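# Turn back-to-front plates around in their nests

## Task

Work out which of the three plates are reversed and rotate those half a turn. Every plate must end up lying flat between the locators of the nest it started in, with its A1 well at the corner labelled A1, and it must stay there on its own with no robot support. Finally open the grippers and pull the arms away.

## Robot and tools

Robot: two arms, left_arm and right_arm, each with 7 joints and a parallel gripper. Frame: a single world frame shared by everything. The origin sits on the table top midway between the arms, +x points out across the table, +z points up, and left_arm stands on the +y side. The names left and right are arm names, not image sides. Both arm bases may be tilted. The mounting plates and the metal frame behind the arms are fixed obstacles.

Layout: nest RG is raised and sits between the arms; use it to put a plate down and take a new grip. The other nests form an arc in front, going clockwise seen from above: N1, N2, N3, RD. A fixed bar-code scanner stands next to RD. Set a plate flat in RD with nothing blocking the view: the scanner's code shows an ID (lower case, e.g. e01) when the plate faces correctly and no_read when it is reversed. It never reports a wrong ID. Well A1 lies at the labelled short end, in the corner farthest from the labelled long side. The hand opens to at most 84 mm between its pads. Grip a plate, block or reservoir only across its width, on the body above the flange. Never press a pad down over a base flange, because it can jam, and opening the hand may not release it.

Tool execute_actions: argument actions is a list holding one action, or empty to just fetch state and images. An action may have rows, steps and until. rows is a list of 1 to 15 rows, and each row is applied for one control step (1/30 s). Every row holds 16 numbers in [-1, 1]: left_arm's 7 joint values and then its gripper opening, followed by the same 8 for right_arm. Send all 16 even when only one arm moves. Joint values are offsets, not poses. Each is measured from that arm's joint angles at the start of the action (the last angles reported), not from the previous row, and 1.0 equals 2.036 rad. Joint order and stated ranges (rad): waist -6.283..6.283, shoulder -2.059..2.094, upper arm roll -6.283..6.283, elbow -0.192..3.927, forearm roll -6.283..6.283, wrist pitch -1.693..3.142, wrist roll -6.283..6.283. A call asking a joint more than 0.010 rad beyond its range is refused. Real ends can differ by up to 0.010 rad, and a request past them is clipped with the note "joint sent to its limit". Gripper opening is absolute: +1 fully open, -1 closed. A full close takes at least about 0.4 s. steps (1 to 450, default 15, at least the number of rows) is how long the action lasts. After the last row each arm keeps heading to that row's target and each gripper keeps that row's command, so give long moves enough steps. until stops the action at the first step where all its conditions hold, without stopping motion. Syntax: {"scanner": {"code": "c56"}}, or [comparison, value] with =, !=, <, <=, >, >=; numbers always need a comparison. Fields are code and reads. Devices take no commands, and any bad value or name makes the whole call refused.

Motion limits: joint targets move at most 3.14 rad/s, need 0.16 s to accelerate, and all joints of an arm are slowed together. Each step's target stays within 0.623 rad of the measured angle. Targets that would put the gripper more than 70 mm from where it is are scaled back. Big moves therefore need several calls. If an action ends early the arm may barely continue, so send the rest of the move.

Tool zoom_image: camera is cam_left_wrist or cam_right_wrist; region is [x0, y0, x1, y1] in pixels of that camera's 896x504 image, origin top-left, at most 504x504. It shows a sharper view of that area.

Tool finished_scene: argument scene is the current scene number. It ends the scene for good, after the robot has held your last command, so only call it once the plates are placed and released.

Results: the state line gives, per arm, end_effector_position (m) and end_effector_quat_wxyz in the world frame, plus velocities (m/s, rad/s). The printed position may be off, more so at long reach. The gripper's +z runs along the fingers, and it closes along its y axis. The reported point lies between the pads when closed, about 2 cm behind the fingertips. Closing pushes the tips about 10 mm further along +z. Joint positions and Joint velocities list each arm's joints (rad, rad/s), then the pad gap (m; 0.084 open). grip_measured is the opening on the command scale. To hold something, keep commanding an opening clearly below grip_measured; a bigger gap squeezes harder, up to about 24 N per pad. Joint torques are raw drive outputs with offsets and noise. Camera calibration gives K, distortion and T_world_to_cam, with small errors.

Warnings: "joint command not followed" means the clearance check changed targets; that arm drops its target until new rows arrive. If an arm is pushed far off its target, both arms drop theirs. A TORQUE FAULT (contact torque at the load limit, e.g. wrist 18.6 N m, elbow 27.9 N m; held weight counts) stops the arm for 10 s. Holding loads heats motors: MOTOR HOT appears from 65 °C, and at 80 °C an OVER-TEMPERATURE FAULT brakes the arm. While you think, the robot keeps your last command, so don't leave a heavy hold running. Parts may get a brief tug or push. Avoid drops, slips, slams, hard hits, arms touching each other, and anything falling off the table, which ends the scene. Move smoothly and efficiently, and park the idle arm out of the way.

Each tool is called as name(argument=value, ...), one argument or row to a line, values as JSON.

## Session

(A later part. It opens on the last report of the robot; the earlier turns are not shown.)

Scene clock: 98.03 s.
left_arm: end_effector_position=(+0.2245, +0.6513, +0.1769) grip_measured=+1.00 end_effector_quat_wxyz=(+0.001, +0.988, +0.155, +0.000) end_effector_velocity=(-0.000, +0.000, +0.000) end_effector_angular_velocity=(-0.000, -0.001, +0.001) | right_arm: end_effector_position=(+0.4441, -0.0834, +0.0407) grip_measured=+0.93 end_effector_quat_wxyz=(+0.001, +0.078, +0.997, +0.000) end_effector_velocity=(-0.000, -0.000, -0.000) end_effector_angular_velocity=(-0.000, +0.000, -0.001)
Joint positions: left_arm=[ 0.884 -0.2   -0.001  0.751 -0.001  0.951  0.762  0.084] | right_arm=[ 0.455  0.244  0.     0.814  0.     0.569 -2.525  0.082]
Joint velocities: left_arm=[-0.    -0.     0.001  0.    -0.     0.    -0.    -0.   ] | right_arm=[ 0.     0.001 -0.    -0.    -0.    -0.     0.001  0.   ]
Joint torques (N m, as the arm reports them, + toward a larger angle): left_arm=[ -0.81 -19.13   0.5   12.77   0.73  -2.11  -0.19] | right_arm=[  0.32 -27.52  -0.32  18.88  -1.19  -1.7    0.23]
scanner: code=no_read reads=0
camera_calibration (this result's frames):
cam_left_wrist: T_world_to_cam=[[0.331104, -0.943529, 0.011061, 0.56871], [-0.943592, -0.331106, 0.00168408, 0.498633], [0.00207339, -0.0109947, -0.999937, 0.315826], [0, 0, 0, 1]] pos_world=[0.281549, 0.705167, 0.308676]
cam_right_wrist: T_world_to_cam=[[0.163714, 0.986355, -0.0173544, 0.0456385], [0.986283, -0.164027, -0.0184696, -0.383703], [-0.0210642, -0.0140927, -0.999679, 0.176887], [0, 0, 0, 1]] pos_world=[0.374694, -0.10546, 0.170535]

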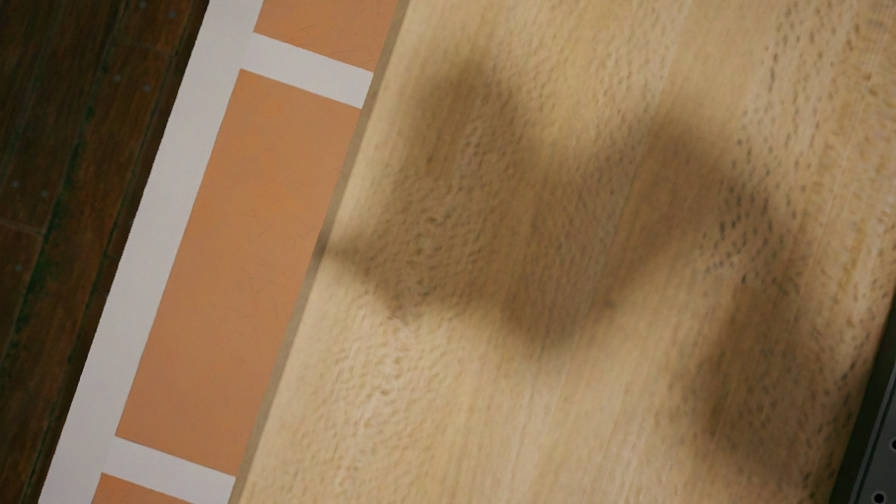

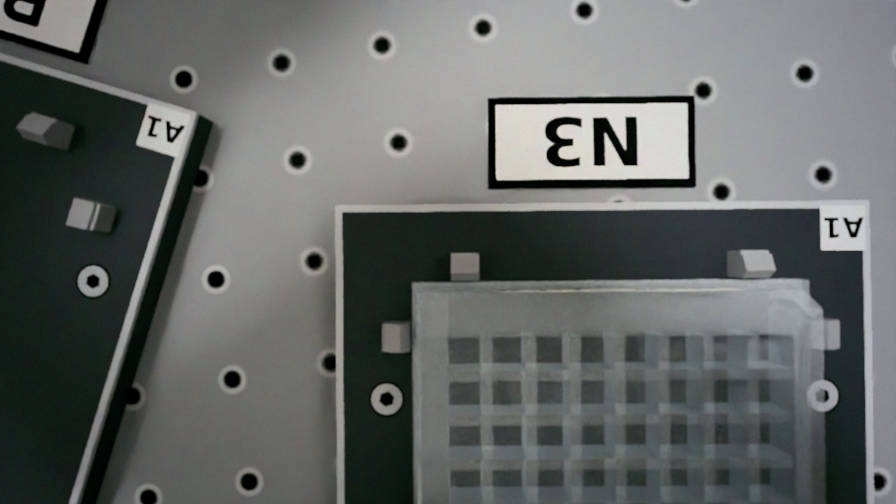

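execute_actions(
  actions=[
    {"rows":[[0,0,0,0,0,0,0,1,0,0,0,0,0,0,0,0.5],[0,0,0,0,0,0,0,1,0,0,0,0,0,0,0,0.9],[0,0,0,0,0,0,0,1,0,0,0,0,0,0,0,1],[0,0,0,0,0,0,0,1,0,0,0,0,0,0,0,1],[0,0,0,0,0,0,0,1,0,0,0,0,0,0,0,1],[0,0,0,0,0,0,0,1,0,0,0,0,0,0,0,1],[0,0,0,0,0,0,0,1,0,0,0,0,0,0,0,1],[0,0,0,0,0,0,0,1,0,-0.003,0,0.0004,0,0.0034,0,1],[0,0,0,0,0,0,0,1,0,-0.006,0,0.0008,0,0.0068,0,1],[0,0,0,0,0,0,0,1,0,-0.009,0,0.0012,0,0.0102,0,1],[0,0,0,0,0,0,0,1,0,-0.012,0,0.0016,0,0.0136,0,1],[0,0,0,0,0,0,0,1,0,-0.015,0,0.002,0,0.017,0,1],[0,0,0,0,0,0,0,1,0,-0.019,0,0.0026,0,0.0216,0,1],[0,0,0,0,0,0,0,1,0,-0.025,0,0.004,0,0.029,0,1],[0,0,0,0,0,0,0,1,0,-0.052,0,0.0103,0,0.0629,0,1]],"steps":35},
  ],
)

execute_actions(
  actions=[
    {"rows":[[0,0,0,0,0,0,0,1,0.2825,0.269,0,0.434,0,0.1647,-0.0503,1]],"steps":55},
  ],
)

Scene clock: 118.93 s.
left_arm: end_effector_position=(+0.2245, +0.6513, +0.1769) grip_measured=+1.00 end_effector_quat_wxyz=(+0.001, +0.988, +0.155, +0.000) end_effector_velocity=(+0.001, -0.000, -0.000) end_effector_angular_velocity=(+0.000, +0.000, -0.001) | right_arm: end_effector_position=(+0.4435, -0.0836, +0.0853) grip_measured=+1.00 end_effector_quat_wxyz=(-0.000, +0.078, +0.997, +0.000) end_effector_velocity=(+0.000, +0.000, +0.001) end_effector_angular_velocity=(+0.001, -0.001, +0.001)
Joint positions: left_arm=[ 0.884 -0.2   -0.001  0.751 -0.001  0.951  0.762  0.084] | right_arm=[ 0.455  0.139  0.     0.835  0.     0.696 -2.525  0.084]
Joint velocities: left_arm=[-0.001  0.001 -0.     0.     0.    -0.001 -0.    -0.   ] | right_arm=[ 0.    -0.002  0.     0.001 -0.     0.002 -0.    -0.   ]
Joint torques (N m, as the arm reports them, + toward a larger angle): left_arm=[ -0.79 -19.45   0.52  12.77   0.72  -2.09  -0.2 ] | right_arm=[ -0.1  -26.71  -0.58  20.89  -1.32  -1.76   0.23]
scanner: code=no_read reads=0
camera_calibration (this result's frames):
cam_left_wrist: T_world_to_cam=[[0.331104, -0.94353, 0.011061, 0.56871], [-0.943592, -0.331106, 0.00168412, 0.498633], [0.00207335, -0.0109947, -0.999937, 0.315826], [0, 0, 0, 1]] pos_world=[0.281549, 0.705167, 0.308676]
cam_right_wrist: T_world_to_cam=[[0.163643, 0.98635, -0.0183072, 0.046883], [0.986262, -0.163996, -0.0198221, -0.382236], [-0.0225539, -0.014812, -0.999636, 0.222079], [0, 0, 0, 1]] pos_world=[0.374321, -0.105639, 0.21528]

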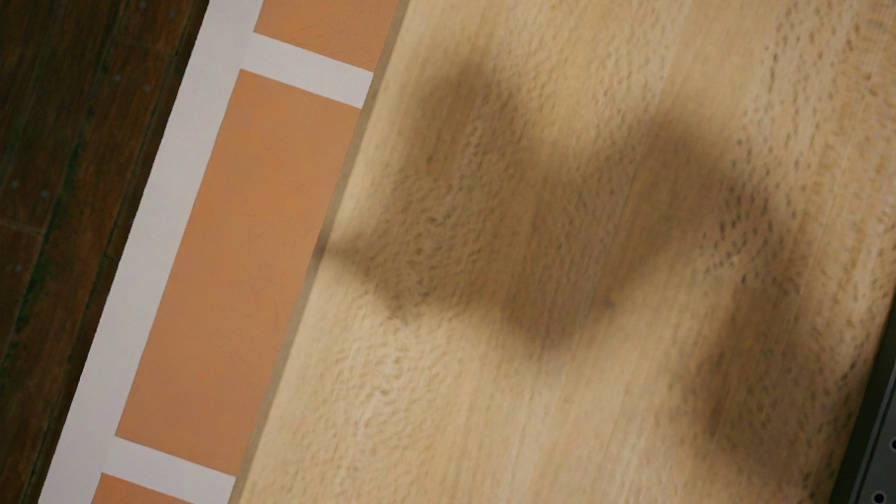

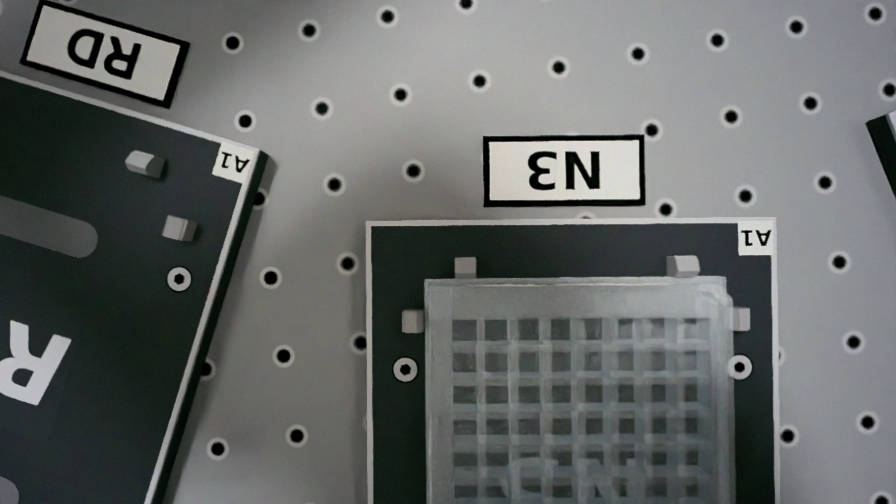

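Scene clock: 120.77 s.
left_arm: end_effector_position=(+0.2245, +0.6513, +0.1769) grip_measured=+1.00 end_effector_quat_wxyz=(+0.001, +0.988, +0.155, +0.000) end_effector_velocity=(-0.000, +0.000, +0.000) end_effector_angular_velocity=(+0.001, +0.000, +0.000) | right_arm: end_effector_position=(+0.3669, +0.2645, +0.0998) grip_measured=+1.00 end_effector_quat_wxyz=(-0.000, -0.258, +0.966, +0.000) end_effector_velocity=(-0.001, +0.001, +0.000) end_effector_angular_velocity=(+0.001, +0.000, +0.001)
Joint positions: left_arm=[ 0.884 -0.2   -0.001  0.751 -0.001  0.951  0.762  0.084] | right_arm=[ 1.03   0.686  0.     1.718  0.     1.032 -2.627  0.084]
Joint velocities: left_arm=[-0.    -0.     0.001  0.001  0.001  0.    -0.001  0.   ] | right_arm=[ 0.001 -0.     0.001  0.001  0.     0.     0.001 -0.   ]
Joint torques (N m, as the arm reports them, + toward a larger angle): left_arm=[ -0.76 -19.15   0.35  12.73   0.73  -2.12  -0.21] | right_arm=[  0.24 -42.71  -0.75  23.97  -1.33  -1.61   0.25]
scanner: code=no_read reads=0
camera_calibration (this result's frames):
cam_left_wrist: T_world_to_cam=[[0.331104, -0.94353, 0.011061, 0.56871], [-0.943592, -0.331106, 0.00168413, 0.498633], [0.00207332, -0.0109947, -0.999937, 0.315826], [0, 0, 0, 1]] pos_world=[0.281549, 0.705167, 0.308676]
cam_right_wrist: T_world_to_cam=[[-0.490642, 0.871179, -0.0178309, -0.0132086], [0.871324, 0.490327, -0.0193514, -0.380278], [-0.00811549, -0.0250311, -0.999654, 0.237363], [0, 0, 0, 1]] pos_world=[0.32679, 0.203909, 0.229686]

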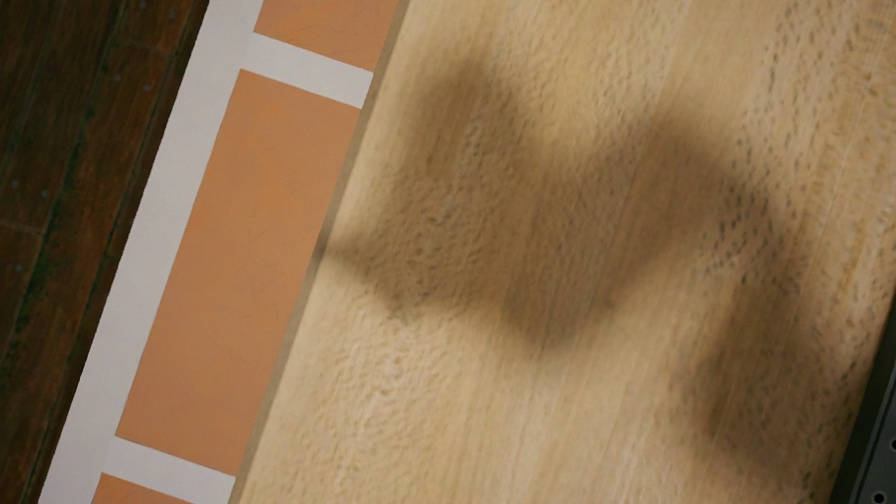

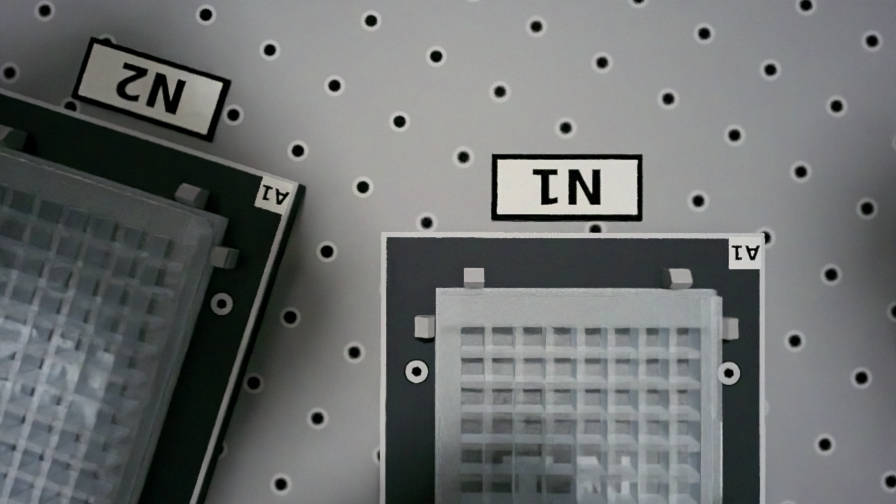

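execute_actions(
  actions=[
    {"rows":[[0,0,0,0,0,0,0,1,0,0.0354,0,-0.0036,0,-0.0391,0.005,1]],"steps":28},
  ],
)

Scene clock: 132.20 s.
left_arm: end_effector_position=(+0.2245, +0.6513, +0.1769) grip_measured=+1.00 end_effector_quat_wxyz=(+0.001, +0.988, +0.155, +0.000) end_effector_velocity=(+0.000, -0.000, +0.000) end_effector_angular_velocity=(+0.000, -0.001, -0.001) | right_arm: end_effector_position=(+0.3688, +0.2677, +0.0570) grip_measured=+1.00 end_effector_quat_wxyz=(+0.000, -0.253, +0.968, +0.000) end_effector_velocity=(+0.000, -0.000, -0.000) end_effector_angular_velocity=(-0.000, -0.000, -0.002)
Joint positions: left_arm=[ 0.884 -0.2   -0.001  0.751 -0.001  0.951  0.762  0.084] | right_arm=[ 1.03   0.758  0.     1.711  0.     0.952 -2.617  0.084]
Joint velocities: left_arm=[-0.    -0.001  0.    -0.    -0.    -0.     0.001  0.   ] | right_arm=[ 0.     0.    -0.001 -0.     0.     0.     0.001 -0.   ]
Joint torques (N m, as the arm reports them, + toward a larger angle): left_arm=[ -0.62 -19.36   0.43  12.88   0.69  -2.04  -0.13] | right_arm=[  0.22 -43.32  -0.72  23.15  -1.29  -1.67   0.06]
scanner: code=no_read reads=0
camera_calibration (this result's frames):
cam_left_wrist: T_world_to_cam=[[0.331104, -0.94353, 0.0110608, 0.56871], [-0.943592, -0.331106, 0.00168394, 0.498633], [0.00207347, -0.0109945, -0.999937, 0.315826], [0, 0, 0, 1]] pos_world=[0.281549, 0.705167, 0.308676]
cam_right_wrist: T_world_to_cam=[[-0.481716, 0.87615, -0.0176502, -0.0204591], [0.87629, 0.481409, -0.0190303, -0.383798], [-0.00817642, -0.0246339, -0.999663, 0.194588], [0, 0, 0, 1]] pos_world=[0.328053, 0.207482, 0.186857]

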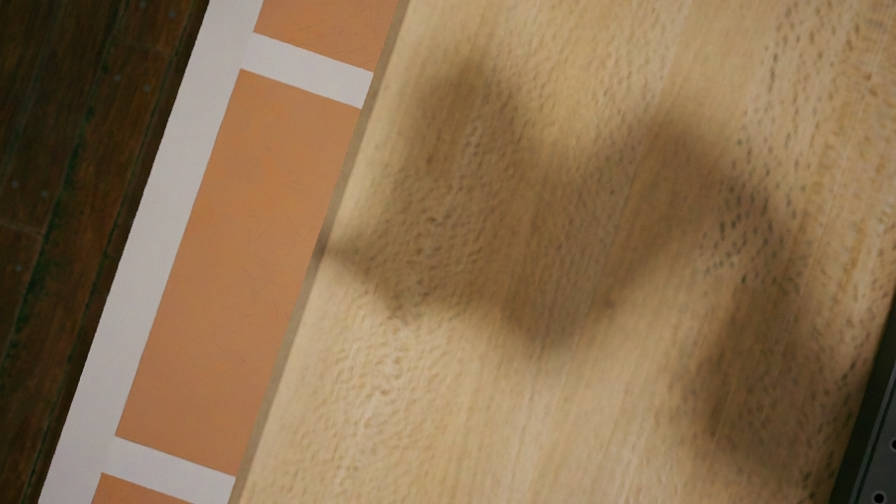

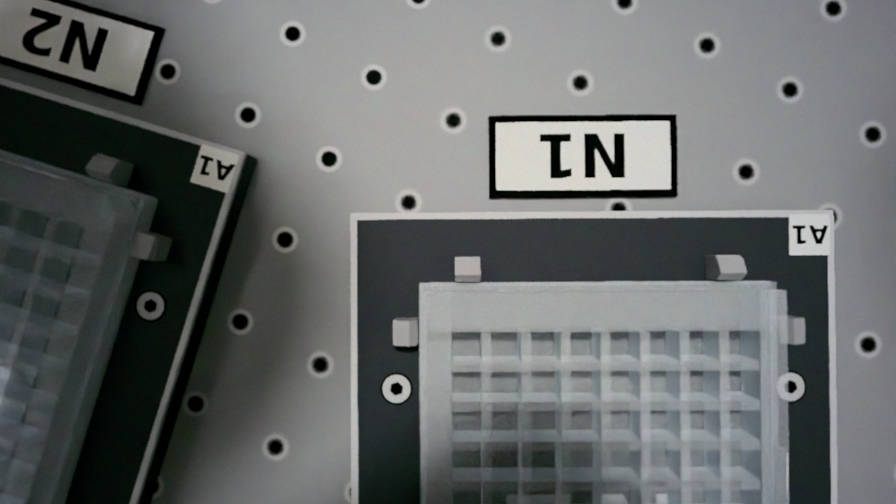

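execute_actions(
  actions=[
    {"rows":[[0,0,0,0,0,0,0,1,0,0.003,0,0.0015,0,-0.0015,0,1],[0,0,0,0,0,0,0,1,0,0.0045,0,0.0012,0,-0.0033,0,1],[0,0,0,0,0,0,0,1,0,0.006,0,0.0008,0,-0.0052,0,1],[0,0,0,0,0,0,0,1,0,0.007,0,0.0006,0,-0.0064,0,1],[0,0,0,0,0,0,0,1,0,0.008,0,0.0003,0,-0.0077,0,1],[0,0,0,0,0,0,0,1,0,0.009,0,0.0001,0,-0.0089,0,1],[0,0,0,0,0,0,0,1,0,0.010,0,-0.0002,0,-0.0102,0,1],[0,0,0,0,0,0,0,1,0,0.011,0,-0.0004,0,-0.0114,0,1],[0,0,0,0,0,0,0,1,0,0.012,0,-0.0007,0,-0.0127,0,1],[0,0,0,0,0,0,0,1,0,0.0131,0,-0.0009,0,-0.014,0,1]],"steps":28},
  ],
)

Scene clock: 147.43 s.
left_arm: end_effector_position=(+0.2245, +0.6513, +0.1769) grip_measured=+1.00 end_effector_quat_wxyz=(+0.001, +0.988, +0.155, +0.000) end_effector_velocity=(-0.000, +0.000, +0.000) end_effector_angular_velocity=(-0.001, -0.000, +0.001) | right_arm: end_effector_position=(+0.3692, +0.2683, +0.0414) grip_measured=+1.00 end_effector_quat_wxyz=(+0.000, -0.253, +0.968, +0.000) end_effector_velocity=(+0.000, -0.000, -0.000) end_effector_angular_velocity=(-0.000, +0.000, -0.001)
Joint positions: left_arm=[ 0.884 -0.2   -0.001  0.751 -0.001  0.951  0.762  0.084] | right_arm=[ 1.03   0.785  0.     1.709  0.     0.924 -2.617  0.084]
Joint velocities: left_arm=[ 0.    -0.     0.001  0.    -0.     0.001  0.     0.   ] | right_arm=[-0.     0.    -0.    -0.     0.    -0.     0.001 -0.   ]
Joint torques (N m, as the arm reports them, + toward a larger angle): left_arm=[ -1.   -19.19   0.33  12.82   0.7   -2.13  -0.24] | right_arm=[ -0.13 -43.77  -0.82  23.14  -1.3   -1.65   0.18]
scanner: code=no_read reads=0
camera_calibration (this result's frames):
cam_left_wrist: T_world_to_cam=[[0.331104, -0.94353, 0.0110609, 0.56871], [-0.943592, -0.331106, 0.00168398, 0.498633], [0.00207343, -0.0109945, -0.999937, 0.315826], [0, 0, 0, 1]] pos_world=[0.281549, 0.705167, 0.308676]
cam_right_wrist: T_world_to_cam=[[-0.481704, 0.876157, -0.0176028, -0.0210794], [0.876296, 0.4814, -0.0189421, -0.384673], [-0.00812225, -0.0245498, -0.999666, 0.179008], [0, 0, 0, 1]] pos_world=[0.328387, 0.208045, 0.17129]

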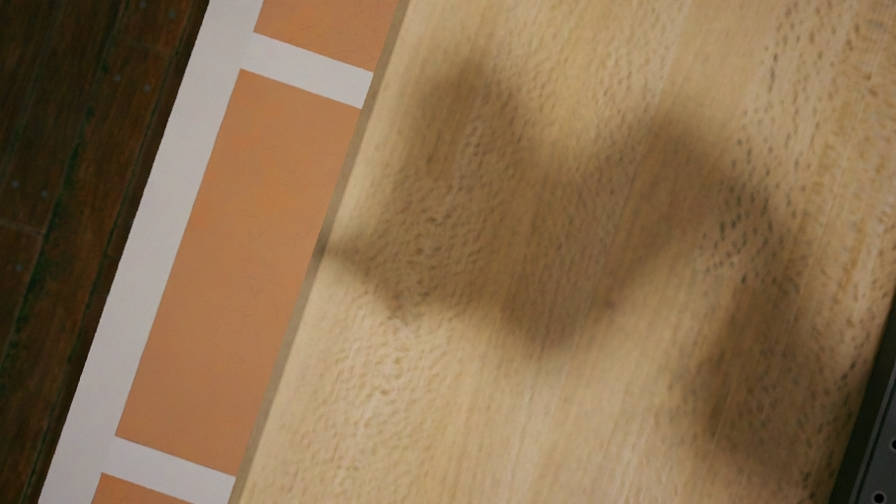

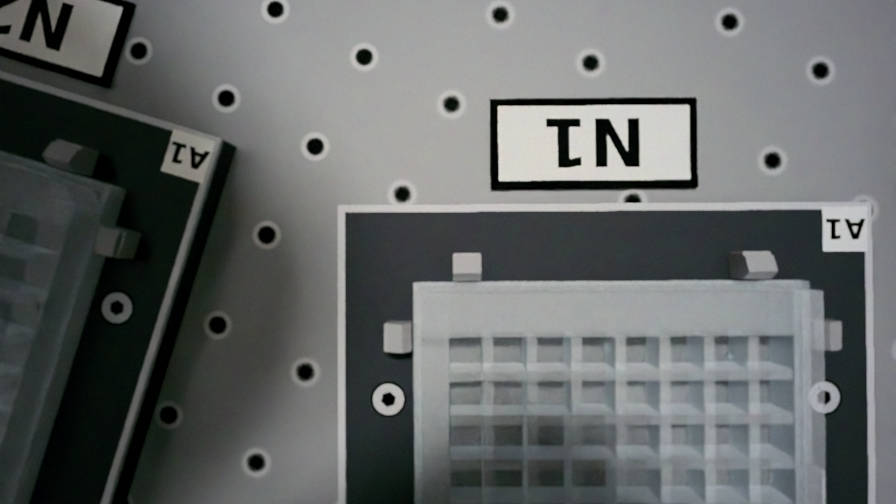

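execute_actions(
  actions=[
    {"rows":[[0,0,0,0,0,0,0,1,0,0,0,0,0,0,0,0.9],[0,0,0,0,0,0,0,1,0,0,0,0,0,0,0,0.85],[0,0,0,0,0,0,0,1,0,0,0,0,0,0,0,0.75],[0,0,0,0,0,0,0,1,0,0,0,0,0,0,0,0.6],[0,0,0,0,0,0,0,1,0,0,0,0,0,0,0,0.3],[0,0,0,0,0,0,0,1,0,0,0,0,0,0,0,0],[0,0,0,0,0,0,0,1,0,0,0,0,0,0,0,0],[0,0,0,0,0,0,0,1,0,0,0,0,0,0,0,0],[0,0,0,0,0,0,0,1,0,0,0,0,0,0,0,0],[0,0,0,0,0,0,0,1,0,-0.002,0,0.0005,0,0.0025,0,0],[0,0,0,0,0,0,0,1,0,-0.004,0,0.001,0,0.005,0,0],[0,0,0,0,0,0,0,1,0,-0.006,0,0.0015,0,0.0075,0,0],[0,0,0,0,0,0,0,1,0,-0.008,0,0.002,0,0.01,0,0],[0,0,0,0,0,0,0,1,0,-0.01,0,0.0025,0,0.0125,0,0],[0,0,0,0,0,0,0,1,0,-0.0122,0,0.003,0,0.0152,0,0]],"steps":33},
  ],
)

execute_actions(
  actions=[
    {"rows":[[0,0,0,0,0,0,0,1,0,0,0,0,0,0,1,0]],"steps":25},
  ],
)

Scene clock: 162.63 s.
left_arm: end_effector_position=(+0.2245, +0.6513, +0.1769) grip_measured=+1.00 end_effector_quat_wxyz=(+0.001, +0.988, +0.155, +0.000) end_effector_velocity=(+0.000, +0.000, +0.000) end_effector_angular_velocity=(+0.000, -0.001, +0.001) | right_arm: end_effector_position=(+0.3692, +0.2682, +0.0573) grip_measured=+0.93 end_effector_quat_wxyz=(+0.000, -0.253, +0.968, +0.000) end_effector_velocity=(+0.000, -0.000, +0.001) end_effector_angular_velocity=(+0.001, -0.000, -0.002)
Joint positions: left_arm=[ 0.884 -0.2   -0.001  0.751 -0.001  0.951  0.762  0.084] | right_arm=[ 1.03   0.76   0.     1.715  0.     0.955 -2.617  0.082]
Joint velocities: left_arm=[ 0.001 -0.    -0.    -0.    -0.001 -0.    -0.    -0.   ] | right_arm=[-0.    -0.001  0.    -0.     0.     0.     0.002  0.   ]
Joint torques (N m, as the arm reports them, + toward a larger angle): left_arm=[ -0.95 -19.2    0.43  12.75   0.64  -2.12  -0.2 ] | right_arm=[  0.27 -43.78  -0.88  23.39  -1.09  -1.82   0.24]
scanner: code=no_read reads=0
camera_calibration (this result's frames):
cam_left_wrist: T_world_to_cam=[[0.331104, -0.943529, 0.0110609, 0.56871], [-0.943592, -0.331106, 0.00168409, 0.498633], [0.00207335, -0.0109946, -0.999937, 0.315826], [0, 0, 0, 1]] pos_world=[0.281549, 0.705167, 0.308676]
cam_right_wrist: T_world_to_cam=[[-0.481718, 0.876148, -0.0176824, -0.0207726], [0.876288, 0.48141, -0.0190825, -0.384336], [-0.00820666, -0.0246872, -0.999662, 0.194943], [0, 0, 0, 1]] pos_world=[0.328382, 0.208036, 0.187175]

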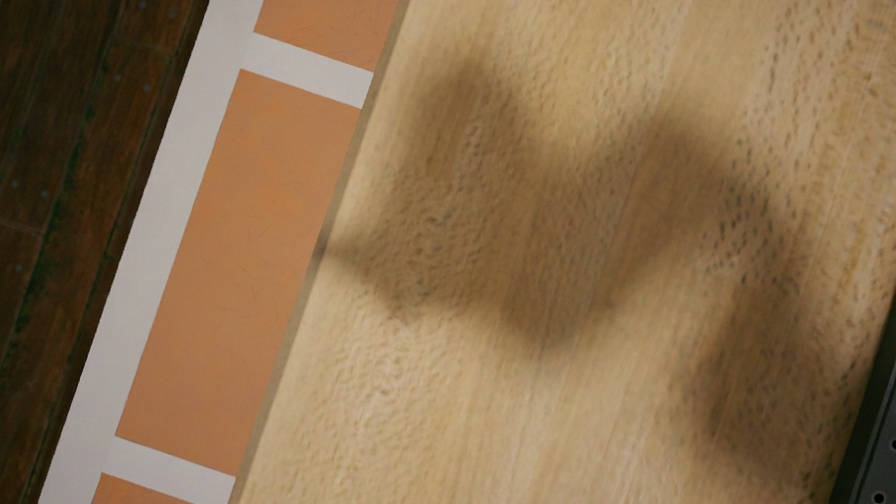

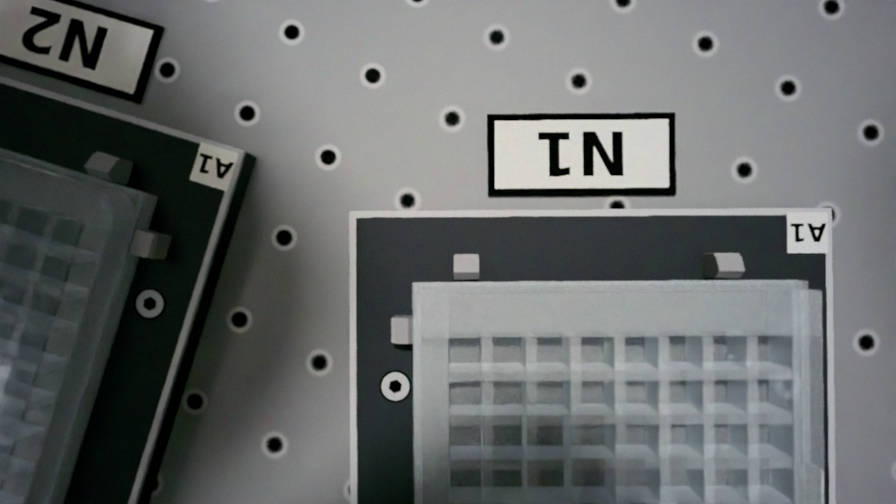

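Scene clock: 163.47 s.
left_arm: end_effector_position=(+0.2245, +0.6513, +0.1769) grip_measured=+1.00 end_effector_quat_wxyz=(+0.001, +0.988, +0.155, +0.000) end_effector_velocity=(-0.000, -0.000, +0.000) end_effector_angular_velocity=(-0.000, +0.000, +0.000) | right_arm: end_effector_position=(+0.3692, +0.2682, +0.0573) grip_measured=+0.93 end_effector_quat_wxyz=(-0.000, +0.602, +0.798, +0.000) end_effector_velocity=(+0.000, -0.000, -0.001) end_effector_angular_velocity=(-0.001, +0.002, -2.007)
Joint positions: left_arm=[ 0.884 -0.2   -0.001  0.751 -0.001  0.951  0.762  0.084] | right_arm=[ 1.03   0.76   0.     1.715  0.     0.955 -0.813  0.082]
Joint velocities: left_arm=[-0.    -0.001 -0.     0.     0.     0.001 -0.    -0.   ] | right_arm=[-0.     0.001 -0.    -0.     0.     0.     2.006 -0.   ]
Joint torques (N m, as the arm reports them, + toward a larger angle): left_arm=[ -0.91 -19.25   0.59  12.8    0.75  -2.03  -0.17] | right_arm=[  0.55 -43.8   -0.83  23.66  -1.25  -1.75  -0.25]
scanner: code=no_read reads=0
camera_calibration (this result's frames):
cam_left_wrist: T_world_to_cam=[[0.331104, -0.94353, 0.0110608, 0.56871], [-0.943592, -0.331106, 0.0016841, 0.498633], [0.0020733, -0.0109945, -0.999937, 0.315826], [0, 0, 0, 1]] pos_world=[0.281549, 0.705167, 0.308676]
cam_right_wrist: T_world_to_cam=[[0.963739, 0.266227, -0.0182018, -0.390766], [0.265863, -0.9638, -0.0201314, 0.228735], [-0.0229024, 0.0145622, -0.999632, 0.189845], [0, 0, 0, 1]] pos_world=[0.320132, 0.321723, 0.187267]

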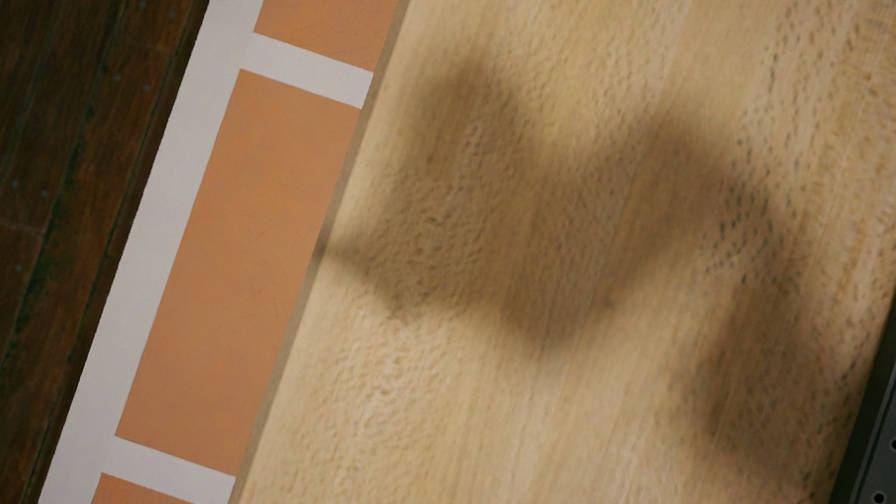

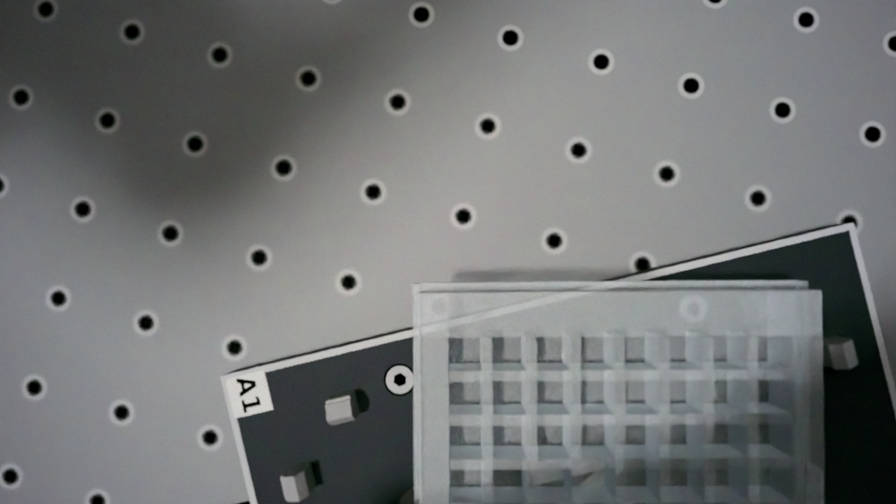

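execute_actions(
  actions=[],
)

Scene clock: 176.03 s.
left_arm: end_effector_position=(+0.2245, +0.6513, +0.1769) grip_measured=+1.00 end_effector_quat_wxyz=(+0.001, +0.988, +0.155, +0.000) end_effector_velocity=(-0.000, -0.000, +0.000) end_effector_angular_velocity=(-0.000, -0.000, -0.000) | right_arm: end_effector_position=(+0.3692, +0.2682, +0.0573) grip_measured=+0.93 end_effector_quat_wxyz=(-0.000, +0.691, +0.723, +0.000) end_effector_velocity=(-0.000, +0.000, -0.001) end_effector_angular_velocity=(-0.001, +0.000, +0.001)
Joint positions: left_arm=[ 0.884 -0.2   -0.001  0.751 -0.001  0.951  0.762  0.084] | right_arm=[ 1.03   0.76   0.     1.715  0.     0.955 -0.581  0.082]
Joint velocities: left_arm=[ 0.    -0.001 -0.    -0.    -0.     0.001  0.001  0.   ] | right_arm=[ 0.     0.001 -0.    -0.     0.    -0.    -0.    -0.   ]
Joint torques (N m, as the arm reports them, + toward a larger angle): left_arm=[ -0.72 -19.26   0.36  12.74   0.71  -2.14  -0.21] | right_arm=[ -0.02 -43.92  -0.72  23.79  -1.36  -1.79   0.18]
scanner: code=no_read reads=0
camera_calibration (this result's frames):
cam_left_wrist: T_world_to_cam=[[0.331104, -0.94353, 0.011061, 0.56871], [-0.943592, -0.331106, 0.00168409, 0.498633], [0.00207336, -0.0109947, -0.999937, 0.315826], [0, 0, 0, 1]] pos_world=[0.281549, 0.705167, 0.308676]
cam_right_wrist: T_world_to_cam=[[0.999115, 0.037826, -0.0183931, -0.342536], [0.0374547, -0.999096, -0.0201299, 0.322526], [-0.0191379, 0.0194232, -0.999628, 0.187144], [0, 0, 0, 1]] pos_world=[0.333734, 0.331556, 0.187266]

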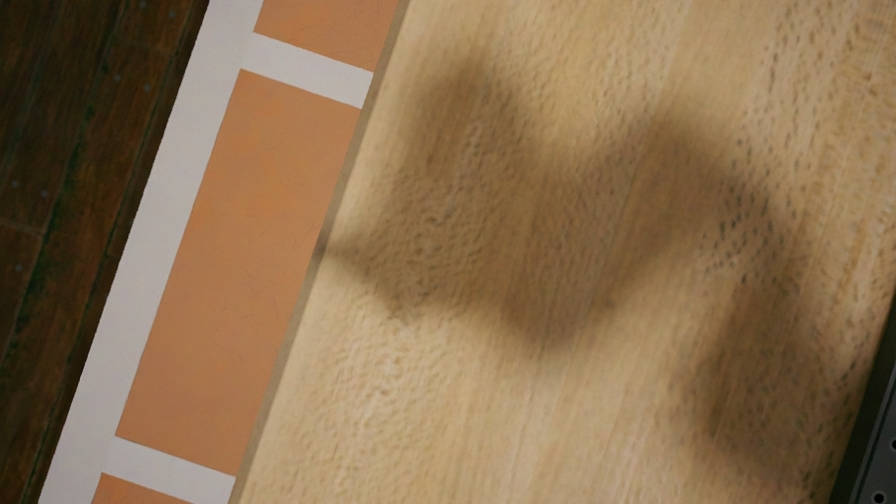

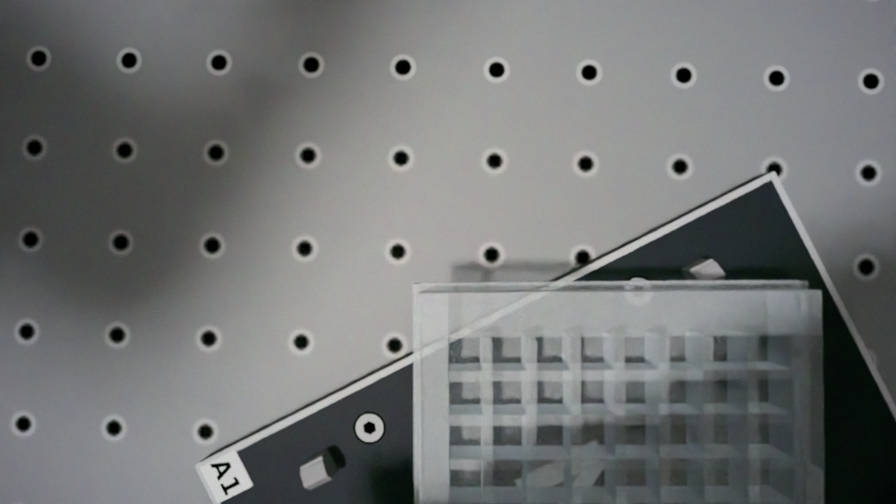

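execute_actions(
  actions=[
    {"rows":[[0,0,0,0,0,0,0,1,0,0,0,0,0,0,0.543,0]],"steps":36},
  ],
)

Scene clock: 180.33 s.
left_arm: end_effector_position=(+0.2245, +0.6513, +0.1769) grip_measured=+1.00 end_effector_quat_wxyz=(+0.001, +0.988, +0.155, +0.000) end_effector_velocity=(+0.000, +0.000, +0.000) end_effector_angular_velocity=(+0.001, -0.001, +0.001) | right_arm: end_effector_position=(+0.3692, +0.2682, +0.0573) grip_measured=+0.93 end_effector_quat_wxyz=(-0.000, +0.967, +0.253, +0.000) end_effector_velocity=(-0.000, +0.000, -0.000) end_effector_angular_velocity=(-0.000, +0.001, -0.001)
Joint positions: left_arm=[ 0.884 -0.2   -0.001  0.751 -0.001  0.951  0.762  0.084] | right_arm=[1.03  0.76  0.    1.715 0.    0.955 0.524 0.082]
Joint velocities: left_arm=[ 0.    -0.     0.     0.001 -0.    -0.    -0.    -0.   ] | right_arm=[-0.     0.001  0.001  0.     0.     0.     0.001  0.   ]
Joint torques (N m, as the arm reports them, + toward a larger angle): left_arm=[ -0.92 -19.41   0.34  12.84   0.71  -2.05  -0.17] | right_arm=[  0.19 -43.92  -0.76  23.68  -1.36  -1.91   0.24]
scanner: code=no_read reads=0
camera_calibration (this result's frames):
cam_left_wrist: T_world_to_cam=[[0.331104, -0.943529, 0.011061, 0.56871], [-0.943592, -0.331106, 0.00168416, 0.498633], [0.00207332, -0.0109947, -0.999937, 0.315826], [0, 0, 0, 1]] pos_world=[0.281549, 0.705167, 0.308676]
cam_right_wrist: T_world_to_cam=[[0.482304, -0.875797, -0.0190411, 0.0933651], [-0.875967, -0.48197, -0.0196908, 0.52099], [0.0080679, 0.0261763, -0.999625, 0.175289], [0, 0, 0, 1]] pos_world=[0.409925, 0.328282, 0.187259]

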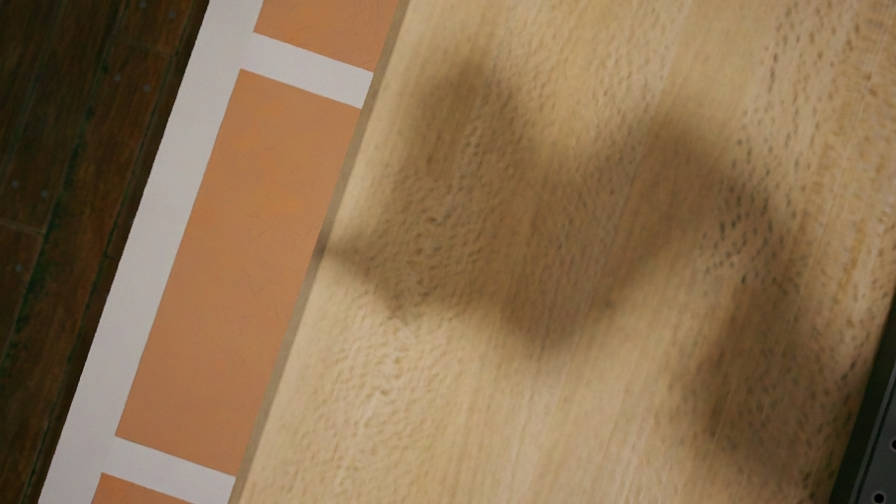

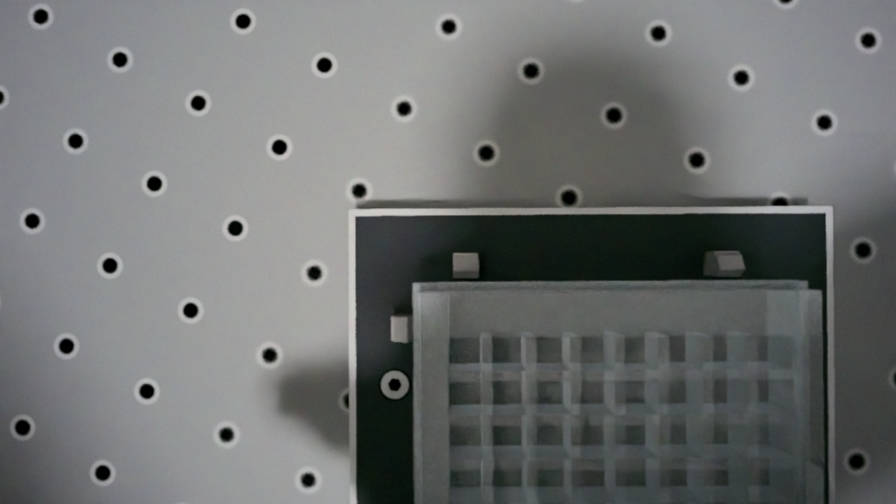

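Matches. Lower.

execute_actions(
  actions=[
    {"rows":[[0,0,0,0,0,0,0,1,0,0.001,0,-0.0002,0,-0.0012,0,0],[0,0,0,0,0,0,0,1,0,0.002,0,-0.0005,0,-0.0025,0,0],[0,0,0,0,0,0,0,1,0,0.003,0,-0.0007,0,-0.0037,0,0],[0,0,0,0,0,0,0,1,0,0.004,0,-0.001,0,-0.005,0,0],[0,0,0,0,0,0,0,1,0,0.005,0,-0.0012,0,-0.0062,0,0],[0,0,0,0,0,0,0,1,0,0.006,0,-0.0015,0,-0.0075,0,0],[0,0,0,0,0,0,0,1,0,0.007,0,-0.0017,0,-0.0087,0,0],[0,0,0,0,0,0,0,1,0,0.008,0,-0.002,0,-0.01,0,0],[0,0,0,0,0,0,0,1,0,0.0088,0,-0.0022,0,-0.011,0,0],[0,0,0,0,0,0,0,1,0,0.0096,0,-0.0024,0,-0.012,0,0],[0,0,0,0,0,0,0,1,0,0.0103,0,-0.0025,0,-0.0128,0,0],[0,0,0,0,0,0,0,1,0,0.0109,0,-0.0027,0,-0.0136,0,0],[0,0,0,0,0,0,0,1,0,0.0114,0,-0.0028,0,-0.0142,0,0],[0,0,0,0,0,0,0,1,0,0.0118,0,-0.0029,0,-0.0147,0,0],[0,0,0,0,0,0,0,1,0,0.0122,0,-0.003,0,-0.0152,0,0]],"steps":28},
  ],
)

Scene clock: 191.73 s.
left_arm: end_effector_position=(+0.2245, +0.6513, +0.1769) grip_measured=+1.00 end_effector_quat_wxyz=(+0.001, +0.988, +0.155, +0.000) end_effector_velocity=(+0.000, +0.000, +0.001) end_effector_angular_velocity=(+0.002, -0.001, -0.001) | right_arm: end_effector_position=(+0.3692, +0.2684, +0.0417) grip_measured=+0.93 end_effector_quat_wxyz=(-0.001, +0.967, +0.253, +0.000) end_effector_velocity=(+0.000, -0.000, -0.001) end_effector_angular_velocity=(-0.001, +0.001, -0.001)
Joint positions: left_arm=[ 0.884 -0.2   -0.001  0.751 -0.001  0.951  0.762  0.084] | right_arm=[1.03  0.784 0.    1.709 0.    0.924 0.524 0.082]
Joint velocities: left_arm=[ 0.    -0.001 -0.001  0.001 -0.    -0.001  0.    -0.   ] | right_arm=[-0.     0.002 -0.    -0.     0.    -0.001 -0.     0.   ]
Joint torques (N m, as the arm reports them, + toward a larger angle): left_arm=[ -0.74 -19.17   0.49  12.89   0.69  -2.13  -0.19] | right_arm=[  0.3  -42.93  -0.75  22.91  -1.23  -1.73   0.21]
scanner: code=no_read reads=0
camera_calibration (this result's frames):
cam_left_wrist: T_world_to_cam=[[0.331104, -0.943529, 0.0110614, 0.56871], [-0.943592, -0.331106, 0.00168447, 0.498633], [0.00207315, -0.0109952, -0.999937, 0.315827], [0, 0, 0, 1]] pos_world=[0.281549, 0.705167, 0.308676]
cam_right_wrist: T_world_to_cam=[[0.482345, -0.875766, -0.0194097, 0.0931916], [-0.87594, -0.481991, -0.0203233, 0.520867], [0.00844317, 0.0268046, -0.999605, 0.159425], [0, 0, 0, 1]] pos_world=[0.409952, 0.328394, 0.171757]

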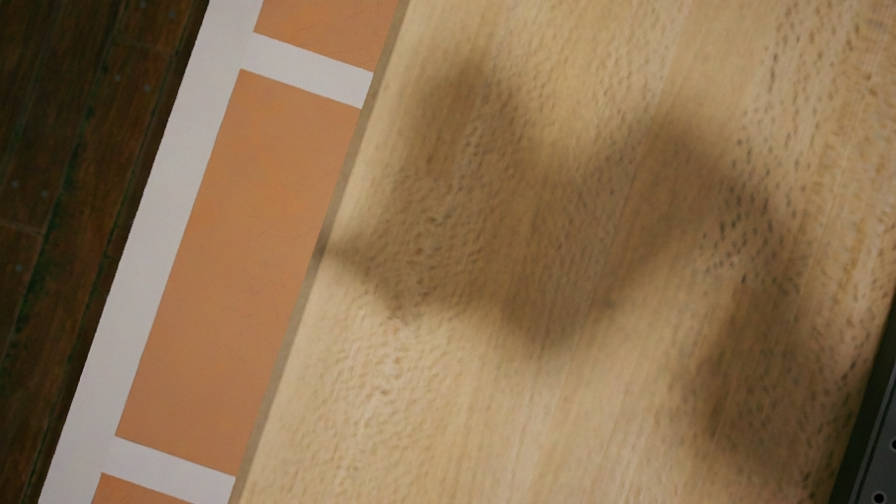

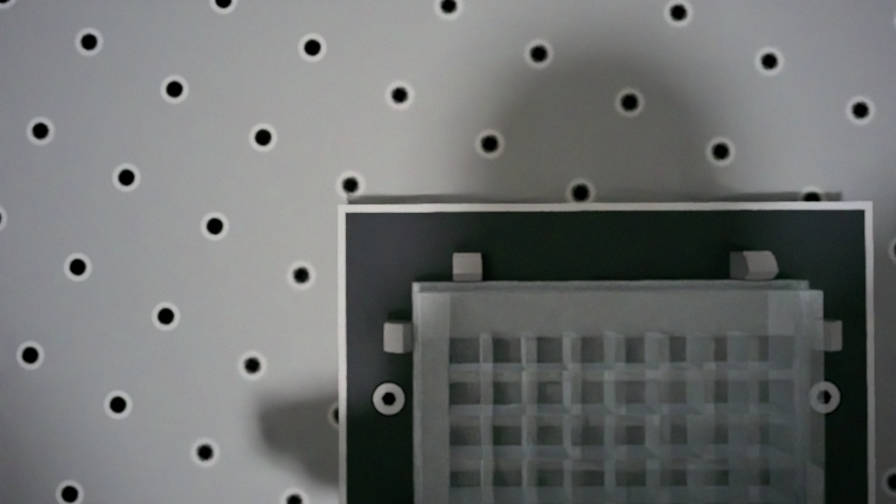

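execute_actions(
  actions=[
    {"rows":[[0,0,0,0,0,0,0,1,0,0,0,0,0,0,0,0.5],[0,0,0,0,0,0,0,1,0,0,0,0,0,0,0,0.9],[0,0,0,0,0,0,0,1,0,0,0,0,0,0,0,1],[0,0,0,0,0,0,0,1,0,0,0,0,0,0,0,1],[0,0,0,0,0,0,0,1,0,0,0,0,0,0,0,1],[0,0,0,0,0,0,0,1,0,0,0,0,0,0,0,1],[0,0,0,0,0,0,0,1,0,0,0,0,0,0,0,1],[0,0,0,0,0,0,0,1,0,-0.001,0,0.0002,0,0.0012,0,1],[0,0,0,0,0,0,0,1,0,-0.0025,0,0.0006,0,0.0031,0,1],[0,0,0,0,0,0,0,1,0,-0.0045,0,0.0011,0,0.0056,0,1],[0,0,0,0,0,0,0,1,0,-0.007,0,0.0017,0,0.0087,0,1],[0,0,0,0,0,0,0,1,0,-0.01,0,0.0025,0,0.0125,0,1],[0,0,0,0,0,0,0,1,0,-0.014,0,0.0034,0,0.0174,0,1],[0,0,0,0,0,0,0,1,0,-0.019,0,0.0047,0,0.0237,0,1],[0,0,0,0,0,0,0,1,0,-0.08,0,0.022,0,0.102,0,1]],"steps":36},
  ],
)

Scene clock: 202.50 s.
left_arm: end_effector_position=(+0.2245, +0.6513, +0.1769) grip_measured=+1.00 end_effector_quat_wxyz=(+0.001, +0.988, +0.155, +0.000) end_effector_velocity=(-0.000, +0.000, +0.000) end_effector_angular_velocity=(+0.000, +0.001, -0.001) | right_arm: end_effector_position=(+0.3651, +0.2614, +0.1474) grip_measured=+1.00 end_effector_quat_wxyz=(-0.000, +0.967, +0.253, -0.000) end_effector_velocity=(+0.001, +0.001, +0.005) end_effector_angular_velocity=(+0.006, -0.004, -0.001)
Joint positions: left_arm=[ 0.884 -0.2   -0.001  0.751 -0.001  0.951  0.762  0.084] | right_arm=[1.03  0.622 0.    1.754 0.    1.131 0.524 0.084]
Joint velocities: left_arm=[ 0.     0.    -0.     0.     0.001  0.    -0.    -0.   ] | right_arm=[ 0.    -0.007 -0.     0.003 -0.     0.003  0.001 -0.   ]
Joint torques (N m, as the arm reports them, + toward a larger angle): left_arm=[ -0.9  -19.24   0.52  12.86   0.77  -2.15  -0.22] | right_arm=[ -0.03 -41.44  -0.78  24.18  -1.26  -1.97   0.2 ]
scanner: code=no_read reads=0
camera_calibration (this result's frames):
cam_left_wrist: T_world_to_cam=[[0.331104, -0.943529, 0.0110613, 0.56871], [-0.943592, -0.331106, 0.00168443, 0.498633], [0.00207316, -0.0109951, -0.999937, 0.315827], [0, 0, 0, 1]] pos_world=[0.281549, 0.705167, 0.308676]
cam_right_wrist: T_world_to_cam=[[0.482409, -0.875742, -0.0189288, 0.0910147], [-0.87591, -0.482081, -0.0194726, 0.515881], [0.00792771, 0.0259737, -0.999631, 0.26572], [0, 0, 0, 1]] pos_world=[0.405853, 0.3215, 0.27739]

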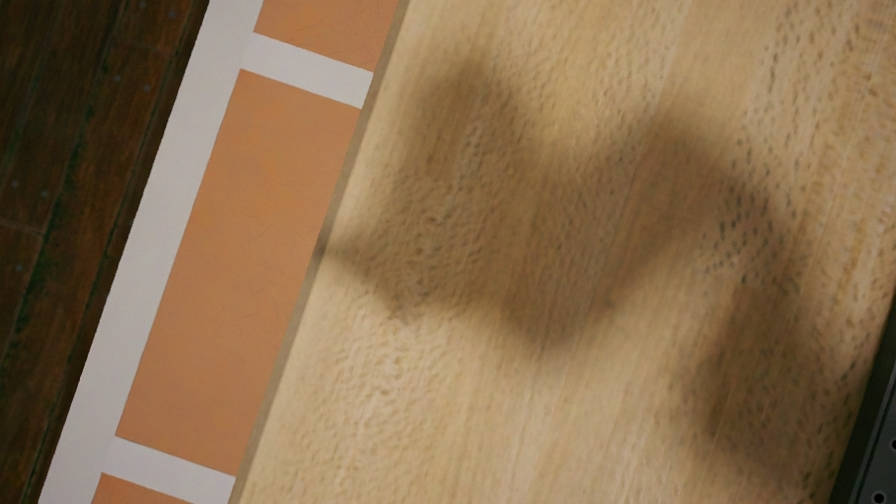

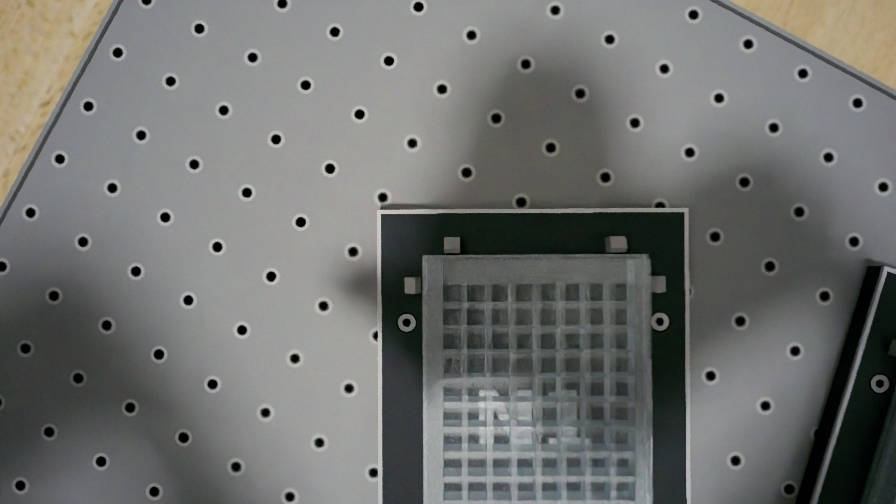

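finished_scene(
  scene=2,
)

The scene is finished: the task was done.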